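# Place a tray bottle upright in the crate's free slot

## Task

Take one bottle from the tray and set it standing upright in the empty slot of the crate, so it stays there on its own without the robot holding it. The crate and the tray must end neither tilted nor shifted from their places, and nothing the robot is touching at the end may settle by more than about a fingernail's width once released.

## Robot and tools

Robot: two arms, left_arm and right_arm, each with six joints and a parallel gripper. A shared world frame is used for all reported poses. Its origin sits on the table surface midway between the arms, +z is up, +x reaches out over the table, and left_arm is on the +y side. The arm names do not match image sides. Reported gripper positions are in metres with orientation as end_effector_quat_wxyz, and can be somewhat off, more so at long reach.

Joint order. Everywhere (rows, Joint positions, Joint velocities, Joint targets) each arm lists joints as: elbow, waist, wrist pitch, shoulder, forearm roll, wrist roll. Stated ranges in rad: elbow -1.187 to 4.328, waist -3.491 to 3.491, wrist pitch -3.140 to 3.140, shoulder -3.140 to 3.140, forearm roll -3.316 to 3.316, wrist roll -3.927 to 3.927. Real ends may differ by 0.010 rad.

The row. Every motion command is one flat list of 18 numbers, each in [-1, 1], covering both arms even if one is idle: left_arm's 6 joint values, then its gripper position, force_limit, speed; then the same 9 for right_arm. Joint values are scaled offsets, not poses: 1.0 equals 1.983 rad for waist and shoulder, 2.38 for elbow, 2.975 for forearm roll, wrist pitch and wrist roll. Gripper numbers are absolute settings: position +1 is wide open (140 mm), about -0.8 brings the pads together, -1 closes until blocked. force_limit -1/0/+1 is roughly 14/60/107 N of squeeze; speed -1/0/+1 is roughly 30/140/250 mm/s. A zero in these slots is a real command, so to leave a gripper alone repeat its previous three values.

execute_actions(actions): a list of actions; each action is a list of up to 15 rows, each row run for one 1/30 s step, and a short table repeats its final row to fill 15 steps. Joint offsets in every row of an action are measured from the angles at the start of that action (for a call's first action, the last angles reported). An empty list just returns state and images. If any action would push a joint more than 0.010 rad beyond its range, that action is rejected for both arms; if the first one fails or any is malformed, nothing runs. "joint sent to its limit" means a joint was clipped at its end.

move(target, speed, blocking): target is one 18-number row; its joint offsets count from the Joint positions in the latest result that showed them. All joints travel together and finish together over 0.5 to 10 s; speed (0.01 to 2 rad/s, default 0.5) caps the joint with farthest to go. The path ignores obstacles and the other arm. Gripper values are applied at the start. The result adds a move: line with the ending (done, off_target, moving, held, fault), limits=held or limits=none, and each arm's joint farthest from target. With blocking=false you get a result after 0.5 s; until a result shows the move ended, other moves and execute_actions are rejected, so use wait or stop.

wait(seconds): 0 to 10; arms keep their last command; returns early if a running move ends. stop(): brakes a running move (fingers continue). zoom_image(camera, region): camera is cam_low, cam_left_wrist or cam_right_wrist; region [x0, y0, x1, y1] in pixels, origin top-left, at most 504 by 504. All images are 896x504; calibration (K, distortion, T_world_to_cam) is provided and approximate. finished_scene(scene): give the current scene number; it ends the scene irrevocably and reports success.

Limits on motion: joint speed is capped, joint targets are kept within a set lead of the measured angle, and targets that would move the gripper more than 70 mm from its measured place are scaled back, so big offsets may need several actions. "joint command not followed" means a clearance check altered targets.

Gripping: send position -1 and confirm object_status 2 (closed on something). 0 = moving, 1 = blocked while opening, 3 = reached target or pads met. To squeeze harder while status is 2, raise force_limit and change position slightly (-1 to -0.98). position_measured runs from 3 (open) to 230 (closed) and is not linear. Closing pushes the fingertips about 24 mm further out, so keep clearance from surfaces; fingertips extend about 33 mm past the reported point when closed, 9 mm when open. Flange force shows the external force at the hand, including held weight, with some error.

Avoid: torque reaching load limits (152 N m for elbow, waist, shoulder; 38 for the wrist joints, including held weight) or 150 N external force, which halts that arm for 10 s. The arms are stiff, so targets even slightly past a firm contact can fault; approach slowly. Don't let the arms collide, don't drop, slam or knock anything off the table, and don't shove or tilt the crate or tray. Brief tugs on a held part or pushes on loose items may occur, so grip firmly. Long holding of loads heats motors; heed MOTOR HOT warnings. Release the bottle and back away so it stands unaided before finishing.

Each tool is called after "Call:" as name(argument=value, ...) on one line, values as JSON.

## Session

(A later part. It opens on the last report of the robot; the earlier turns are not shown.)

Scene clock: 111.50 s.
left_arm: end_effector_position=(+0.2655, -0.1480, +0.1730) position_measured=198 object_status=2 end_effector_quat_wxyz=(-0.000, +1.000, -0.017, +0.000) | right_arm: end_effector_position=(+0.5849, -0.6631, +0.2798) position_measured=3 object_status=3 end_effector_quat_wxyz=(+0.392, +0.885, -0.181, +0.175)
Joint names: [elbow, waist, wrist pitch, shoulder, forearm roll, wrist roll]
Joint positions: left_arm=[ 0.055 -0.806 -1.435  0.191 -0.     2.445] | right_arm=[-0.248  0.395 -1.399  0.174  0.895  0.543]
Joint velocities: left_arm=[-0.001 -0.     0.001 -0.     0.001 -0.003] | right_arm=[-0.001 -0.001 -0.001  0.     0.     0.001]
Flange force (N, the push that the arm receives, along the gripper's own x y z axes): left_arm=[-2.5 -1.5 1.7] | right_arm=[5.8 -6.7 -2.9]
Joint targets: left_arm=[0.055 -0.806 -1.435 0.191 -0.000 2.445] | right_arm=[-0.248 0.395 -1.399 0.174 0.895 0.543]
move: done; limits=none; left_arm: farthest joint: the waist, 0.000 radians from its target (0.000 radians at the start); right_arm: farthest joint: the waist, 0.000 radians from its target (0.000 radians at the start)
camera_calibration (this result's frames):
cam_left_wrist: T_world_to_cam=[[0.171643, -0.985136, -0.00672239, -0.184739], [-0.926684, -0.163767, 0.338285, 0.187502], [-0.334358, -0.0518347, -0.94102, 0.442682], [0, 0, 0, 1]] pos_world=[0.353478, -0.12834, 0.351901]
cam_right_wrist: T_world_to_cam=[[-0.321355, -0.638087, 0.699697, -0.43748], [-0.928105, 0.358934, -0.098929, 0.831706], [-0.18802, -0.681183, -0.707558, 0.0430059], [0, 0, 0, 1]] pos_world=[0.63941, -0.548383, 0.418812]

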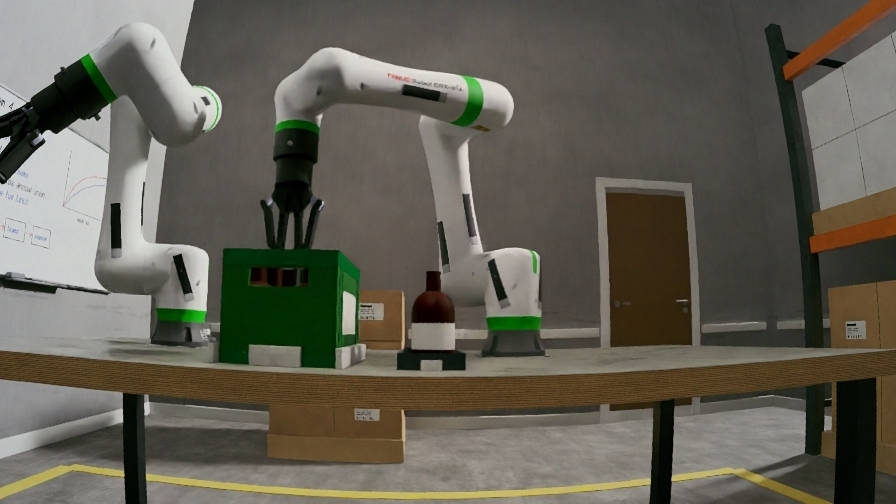

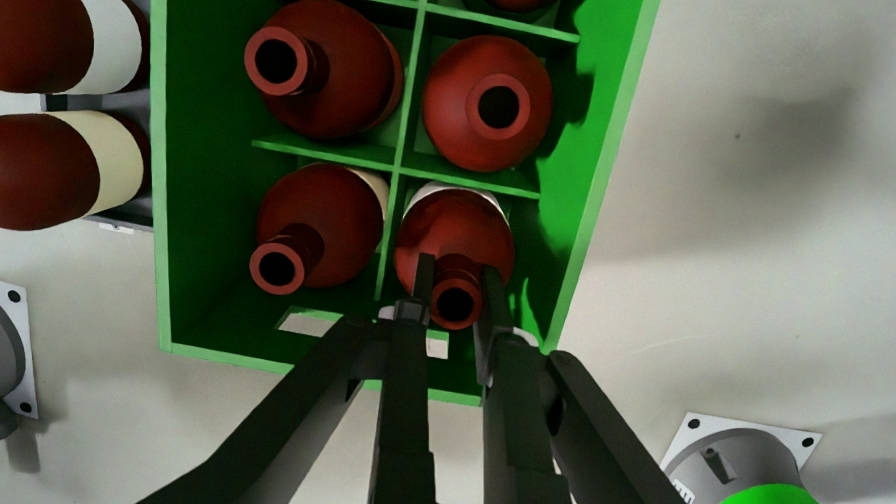

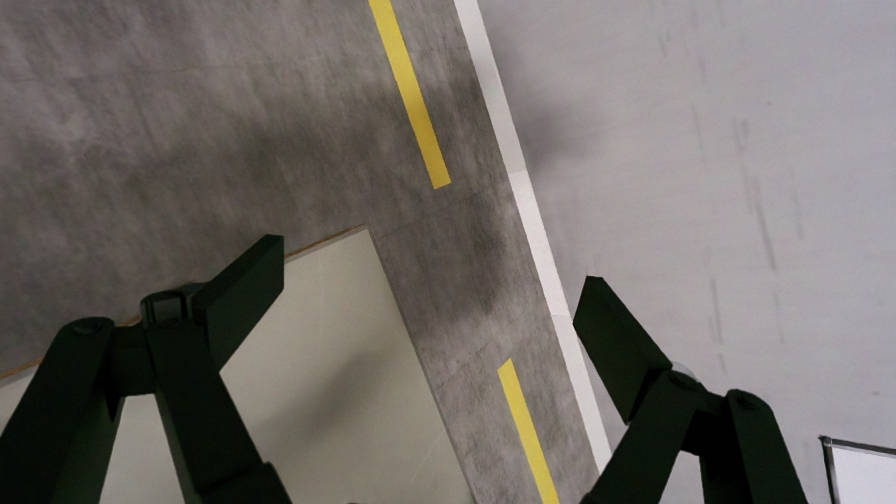

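Lower 4 mm gently.

Call:
execute_actions(actions=[[[-0.0008,0,0.00077,0.00017,0,0,-1,0.6,-0.3, 0,0,0,0,0,0,1,0,0],[-0.0008,0,0.00077,0.00017,0,0,-1,0.6,-0.3, 0,0,0,0,0,0,1,0,0],[-0.0016,0,0.0015,0.00034,0,0,-1,0.6,-0.3, 0,0,0,0,0,0,1,0,0],[-0.0016,0,0.0015,0.00034,0,0,-1,0.6,-0.3, 0,0,0,0,0,0,1,0,0],[-0.0025,0,0.0023,0.0005,0,0,-1,0.6,-0.3, 0,0,0,0,0,0,1,0,0],[-0.0025,0,0.0023,0.0005,0,0,-1,0.6,-0.3, 0,0,0,0,0,0,1,0,0],[-0.0033,0,0.0031,0.00067,0,0,-1,0.6,-0.3, 0,0,0,0,0,0,1,0,0]]])

Scene clock: 118.17 s.
left_arm: end_effector_position=(+0.2655, -0.1480, +0.1691) position_measured=198 object_status=2 end_effector_quat_wxyz=(-0.000, +1.000, -0.017, +0.000) | right_arm: end_effector_position=(+0.5849, -0.6631, +0.2798) position_measured=3 object_status=3 end_effector_quat_wxyz=(+0.392, +0.885, -0.181, +0.175)
Joint names: [elbow, waist, wrist pitch, shoulder, forearm roll, wrist roll]
Joint positions: left_arm=[ 0.047 -0.806 -1.426  0.192 -0.     2.445] | right_arm=[-0.248  0.395 -1.399  0.174  0.895  0.543]
Joint velocities: left_arm=[-0.001 -0.     0.002 -0.     0.001 -0.001] | right_arm=[-0.    -0.001 -0.     0.    -0.001 -0.   ]
Flange force (N, the push that the arm receives, along the gripper's own x y z axes): left_arm=[-4.1 -4.6 4.3] | right_arm=[5.5 -7.2 -3.9]
Joint targets: left_arm=[0.047 -0.806 -1.426 0.192 -0.000 2.445] | right_arm=[-0.248 0.395 -1.399 0.174 0.895 0.543]
camera_calibration (this result's frames):
cam_left_wrist: T_world_to_cam=[[0.171729, -0.985122, -0.00665739, -0.184806], [-0.926667, -0.163825, 0.338304, 0.188812], [-0.334362, -0.0519274, -0.941013, 0.438933], [0, 0, 0, 1]] pos_world=[0.353465, -0.128331, 0.347935]
cam_right_wrist: T_world_to_cam=[[-0.321356, -0.638087, 0.699697, -0.43748], [-0.928105, 0.358934, -0.0989292, 0.831706], [-0.18802, -0.681184, -0.707558, 0.0430059], [0, 0, 0, 1]] pos_world=[0.63941, -0.548383, 0.418813]

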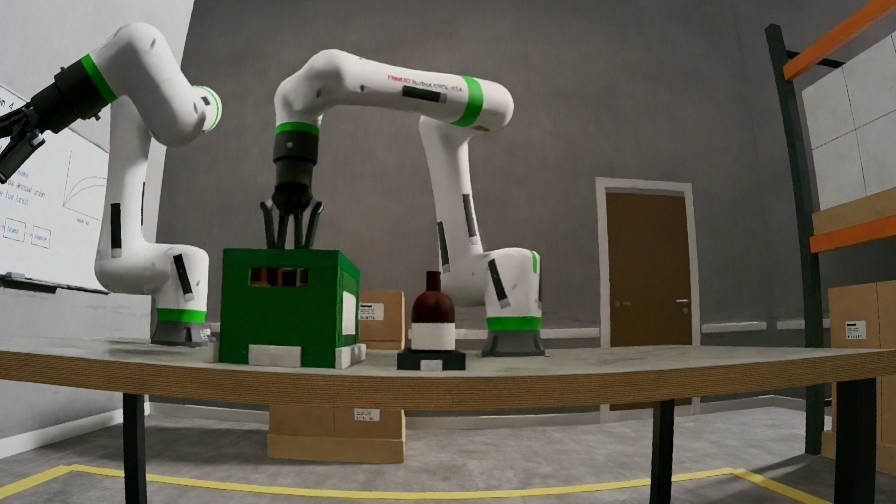

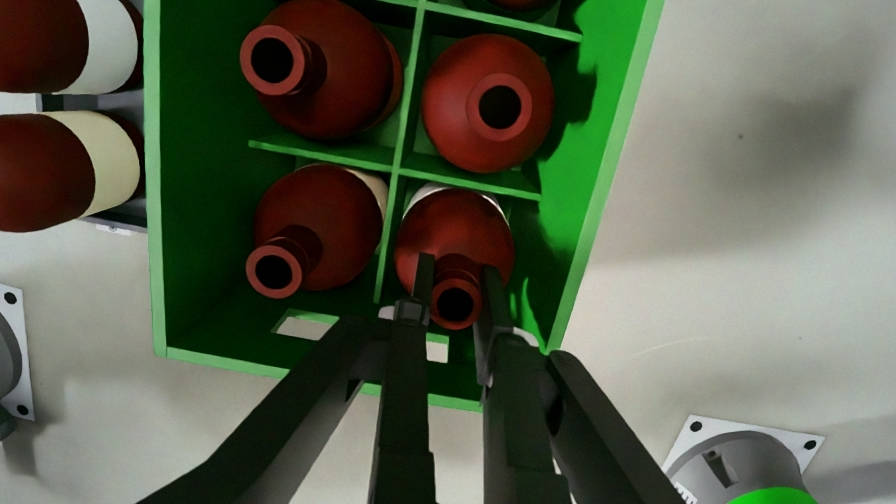

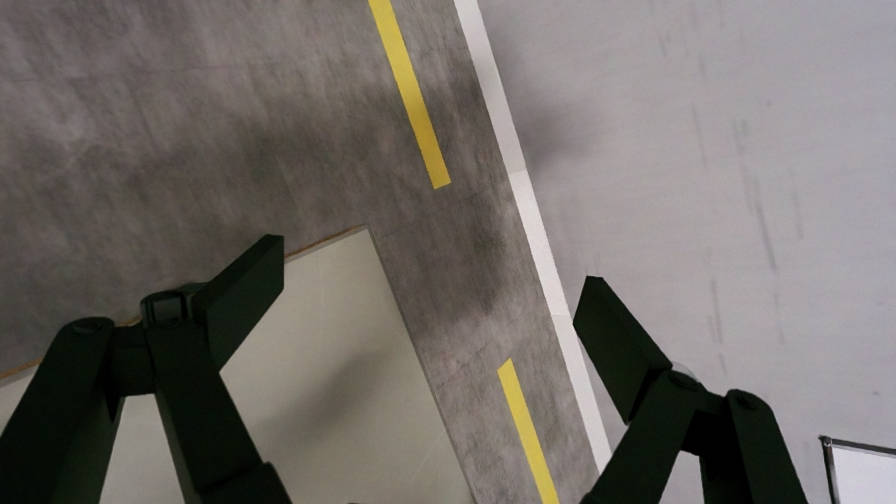

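Call:
execute_actions(actions=[[[-0.0008,0,0.00077,0.00017,0,0,-1,0.6,-0.3, 0,0,0,0,0,0,1,0,0]]])

Scene clock: 121.47 s.
left_arm: end_effector_position=(+0.2655, -0.1480, +0.1681) position_measured=198 object_status=2 end_effector_quat_wxyz=(+0.000, +1.000, -0.017, +0.000) | right_arm: end_effector_position=(+0.5849, -0.6631, +0.2798) position_measured=3 object_status=3 end_effector_quat_wxyz=(+0.392, +0.885, -0.181, +0.175)
Joint names: [elbow, waist, wrist pitch, shoulder, forearm roll, wrist roll]
Joint positions: left_arm=[ 0.046 -0.806 -1.424  0.192 -0.     2.445] | right_arm=[-0.248  0.395 -1.399  0.174  0.895  0.543]
Joint velocities: left_arm=[-0.    -0.001  0.001  0.     0.003 -0.   ] | right_arm=[-0.    -0.001  0.001 -0.    -0.001 -0.   ]
Flange force (N, the push that the arm receives, along the gripper's own x y z axes): left_arm=[0.0 -6.2 -31.0] | right_arm=[6.1 -8.1 -5.6]
Joint targets: left_arm=[0.046 -0.806 -1.424 0.192 -0.000 2.445] | right_arm=[-0.248 0.395 -1.399 0.174 0.895 0.543]
camera_calibration (this result's frames):
cam_left_wrist: T_world_to_cam=[[0.171642, -0.985138, -0.00654136, -0.184822], [-0.926727, -0.16371, 0.338195, 0.189202], [-0.33424, -0.0519864, -0.941053, 0.438032], [0, 0, 0, 1]] pos_world=[0.353469, -0.128329, 0.347016]
cam_right_wrist: T_world_to_cam=[[-0.321356, -0.638087, 0.699697, -0.43748], [-0.928105, 0.358934, -0.098929, 0.831706], [-0.18802, -0.681183, -0.707558, 0.043006], [0, 0, 0, 1]] pos_world=[0.63941, -0.548383, 0.418813]

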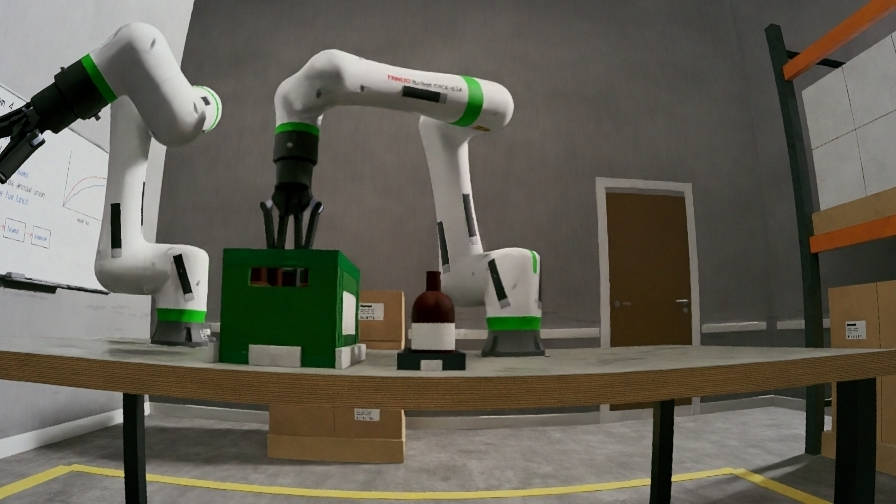

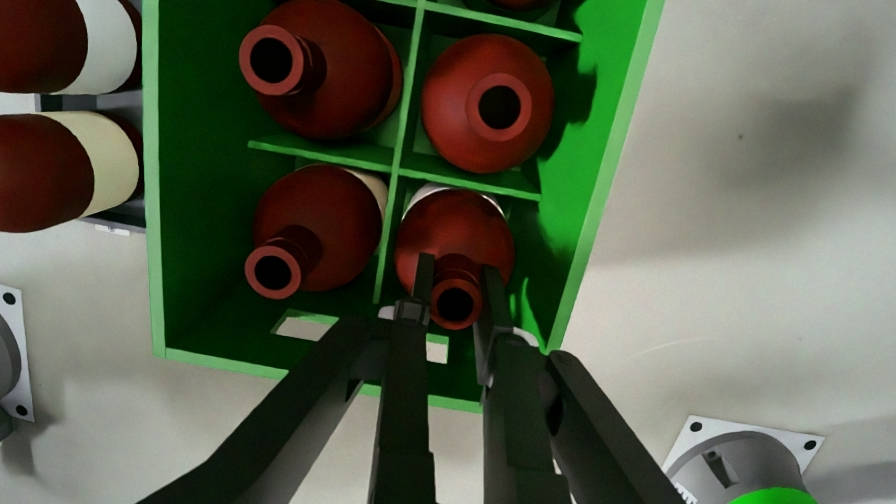

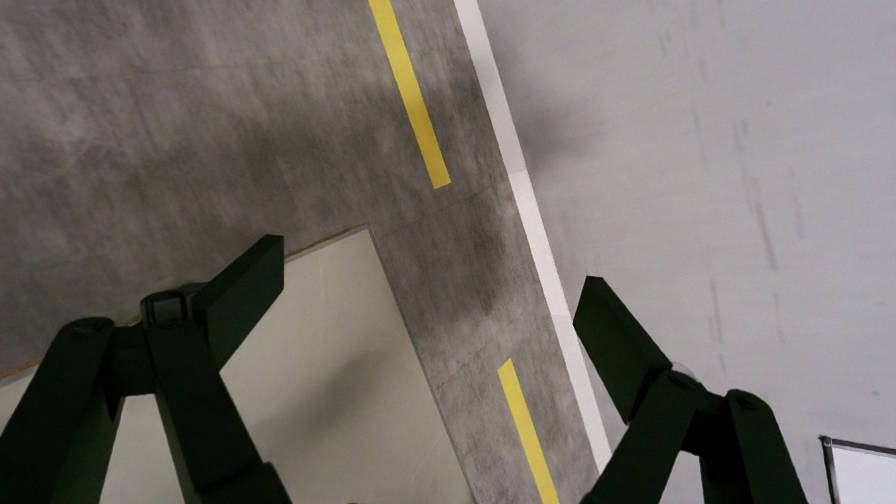

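Call:
execute_actions(actions=[[[0.0004,0,-0.0004,-0.0001,0,0,-0.33,0,-0.5, 0,0,0,0,0,0,1,0,0]]])

Call:
move(target=[0.052,0,-0.046,-0.0066,0,0,-0.33,0,-0.5, 0,0,0,0,0,0,1,0,0], speed=0.3)

Scene clock: 126.63 s.
left_arm: end_effector_position=(+0.2655, -0.1480, +0.1686) position_measured=171 object_status=3 end_effector_quat_wxyz=(+0.000, +1.000, -0.017, +0.000) | right_arm: end_effector_position=(+0.5849, -0.6631, +0.2798) position_measured=3 object_status=3 end_effector_quat_wxyz=(+0.392, +0.885, -0.181, +0.175)
Joint names: [elbow, waist, wrist pitch, shoulder, forearm roll, wrist roll]
Joint positions: left_arm=[ 0.047 -0.806 -1.425  0.192 -0.     2.445] | right_arm=[-0.248  0.395 -1.399  0.174  0.895  0.543]
Joint velocities: left_arm=[ 0.    -0.001  0.    -0.     0.     0.001] | right_arm=[ 0.001 -0.    -0.    -0.    -0.    -0.001]
Flange force (N, the push that the arm receives, along the gripper's own x y z axes): left_arm=[-0.9 1.5 -2.2] | right_arm=[7.8 -8.5 -4.1]
Joint targets: left_arm=[0.047 -0.806 -1.425 0.192 -0.000 2.445] | right_arm=[-0.248 0.395 -1.399 0.174 0.895 0.543]
camera_calibration (this result's frames):
cam_left_wrist: T_world_to_cam=[[0.171729, -0.985122, -0.0065818, -0.184821], [-0.926685, -0.163802, 0.338267, 0.188974], [-0.334312, -0.0519909, -0.941027, 0.438503], [0, 0, 0, 1]] pos_world=[0.353455, -0.128319, 0.347503]
cam_right_wrist: T_world_to_cam=[[-0.321356, -0.638087, 0.699697, -0.43748], [-0.928105, 0.358934, -0.0989291, 0.831706], [-0.18802, -0.681183, -0.707558, 0.0430059], [0, 0, 0, 1]] pos_world=[0.63941, -0.548383, 0.418812]

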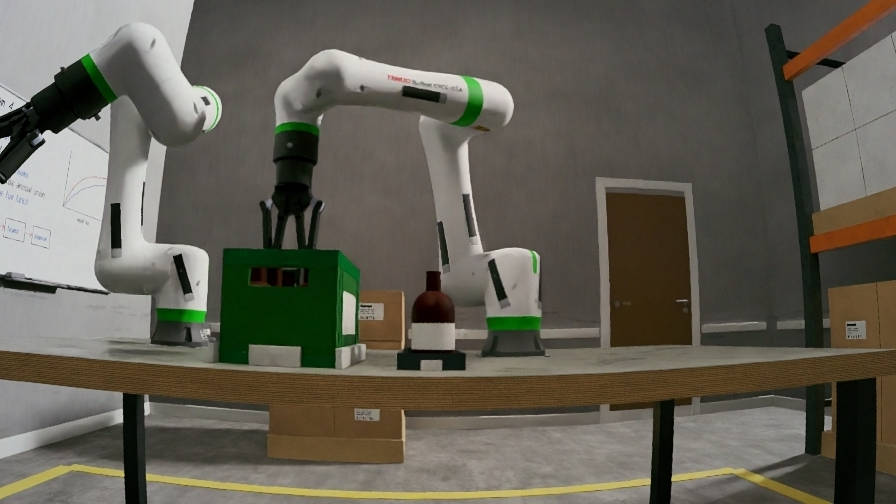

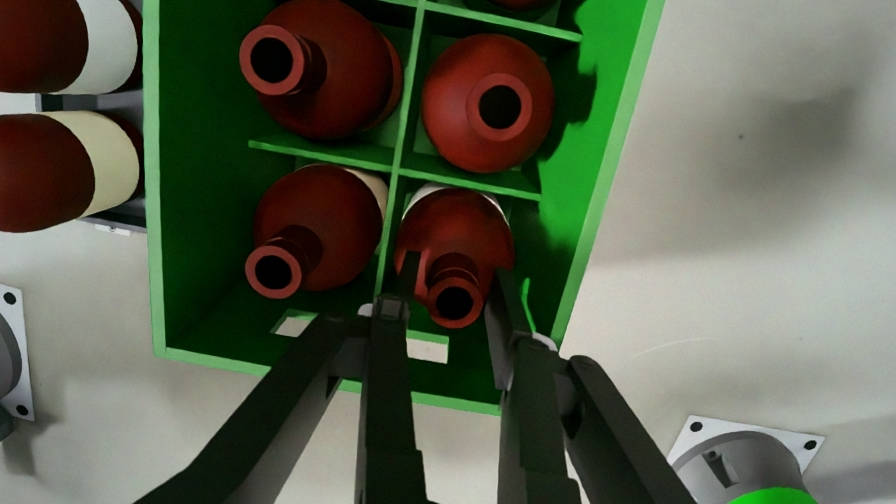

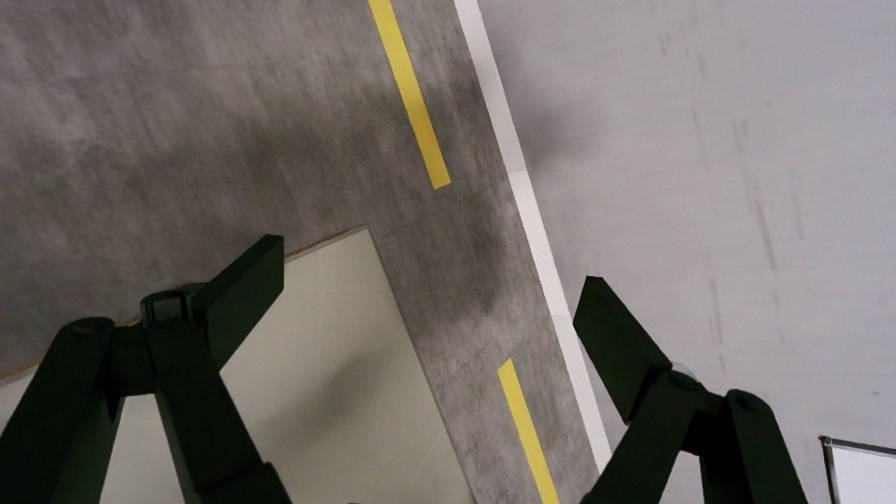

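Scene clock: 127.53 s.
left_arm: end_effector_position=(+0.2650, -0.1474, +0.2282) position_measured=171 object_status=3 end_effector_quat_wxyz=(+0.000, +1.000, -0.017, +0.000) | right_arm: end_effector_position=(+0.5849, -0.6631, +0.2798) position_measured=3 object_status=3 end_effector_quat_wxyz=(+0.392, +0.885, -0.181, +0.175)
Joint names: [elbow, waist, wrist pitch, shoulder, forearm roll, wrist roll]
Joint positions: left_arm=[ 0.17  -0.806 -1.562  0.179 -0.     2.445] | right_arm=[-0.248  0.395 -1.399  0.174  0.895  0.543]
Joint velocities: left_arm=[ 0.001 -0.001  0.    -0.    -0.001  0.   ] | right_arm=[ 0.001  0.002 -0.001 -0.    -0.     0.001]
Flange force (N, the push that the arm receives, along the gripper's own x y z axes): left_arm=[-2.9 0.2 -3.2] | right_arm=[6.3 -6.9 -3.2]
Joint targets: left_arm=[0.170 -0.806 -1.562 0.179 -0.000 2.445] | right_arm=[-0.248 0.395 -1.399 0.174 0.895 0.543]
move: done; limits=none; left_arm: farthest joint: the elbow, 0.001 radians from its target (0.124 radians at the start); right_arm: farthest joint: the waist, 0.000 radians from its target (0.000 radians at the start)
camera_calibration (this result's frames):
cam_left_wrist: T_world_to_cam=[[0.171744, -0.985119, -0.00660386, -0.183765], [-0.926677, -0.163823, 0.338276, 0.168488], [-0.334324, -0.0519773, -0.941024, 0.494432], [0, 0, 0, 1]] pos_world=[0.352996, -0.127729, 0.407063]
cam_right_wrist: T_world_to_cam=[[-0.321355, -0.638087, 0.699697, -0.43748], [-0.928105, 0.358934, -0.0989291, 0.831706], [-0.18802, -0.681184, -0.707557, 0.0430059], [0, 0, 0, 1]] pos_world=[0.63941, -0.548383, 0.418813]

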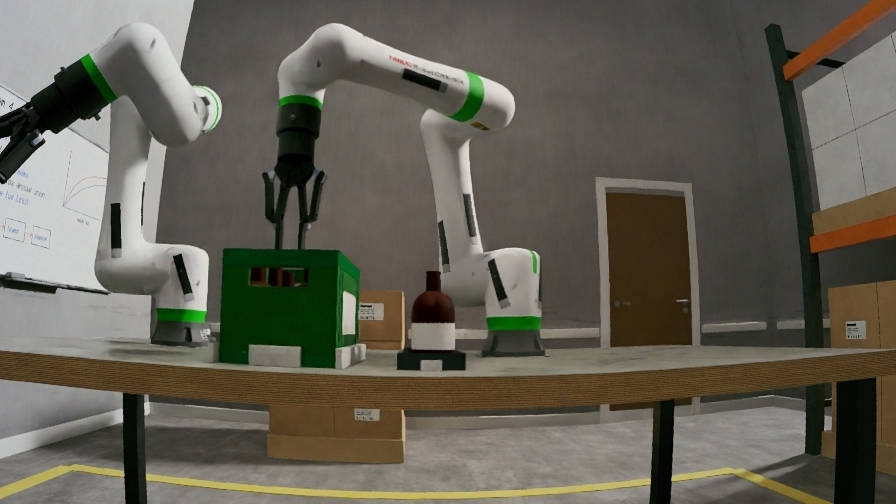

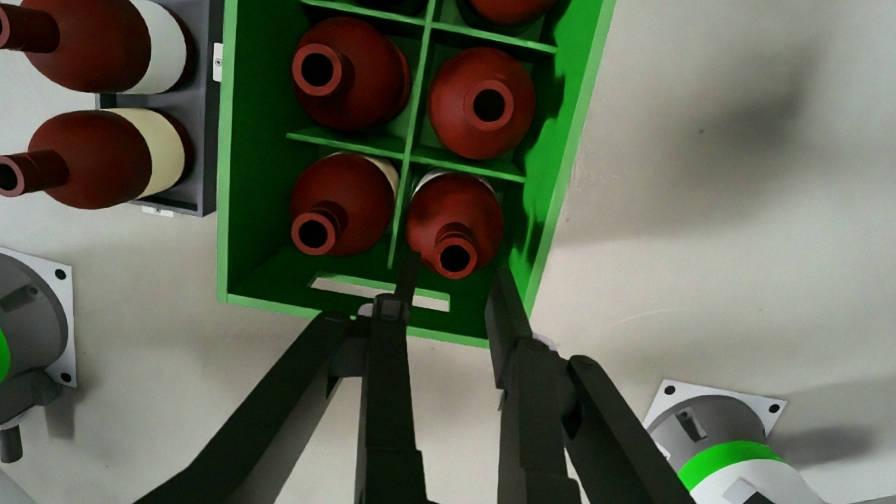

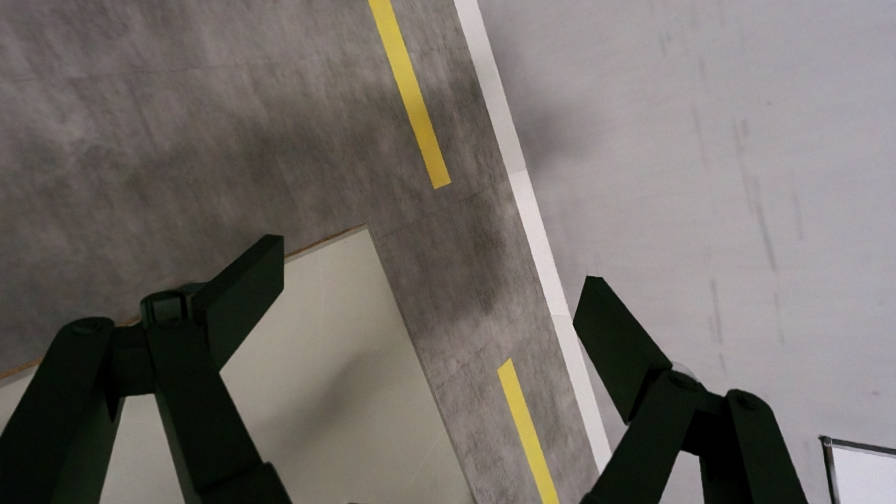

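Call:
finished_scene(scene=2)

The scene is finished: the task was done.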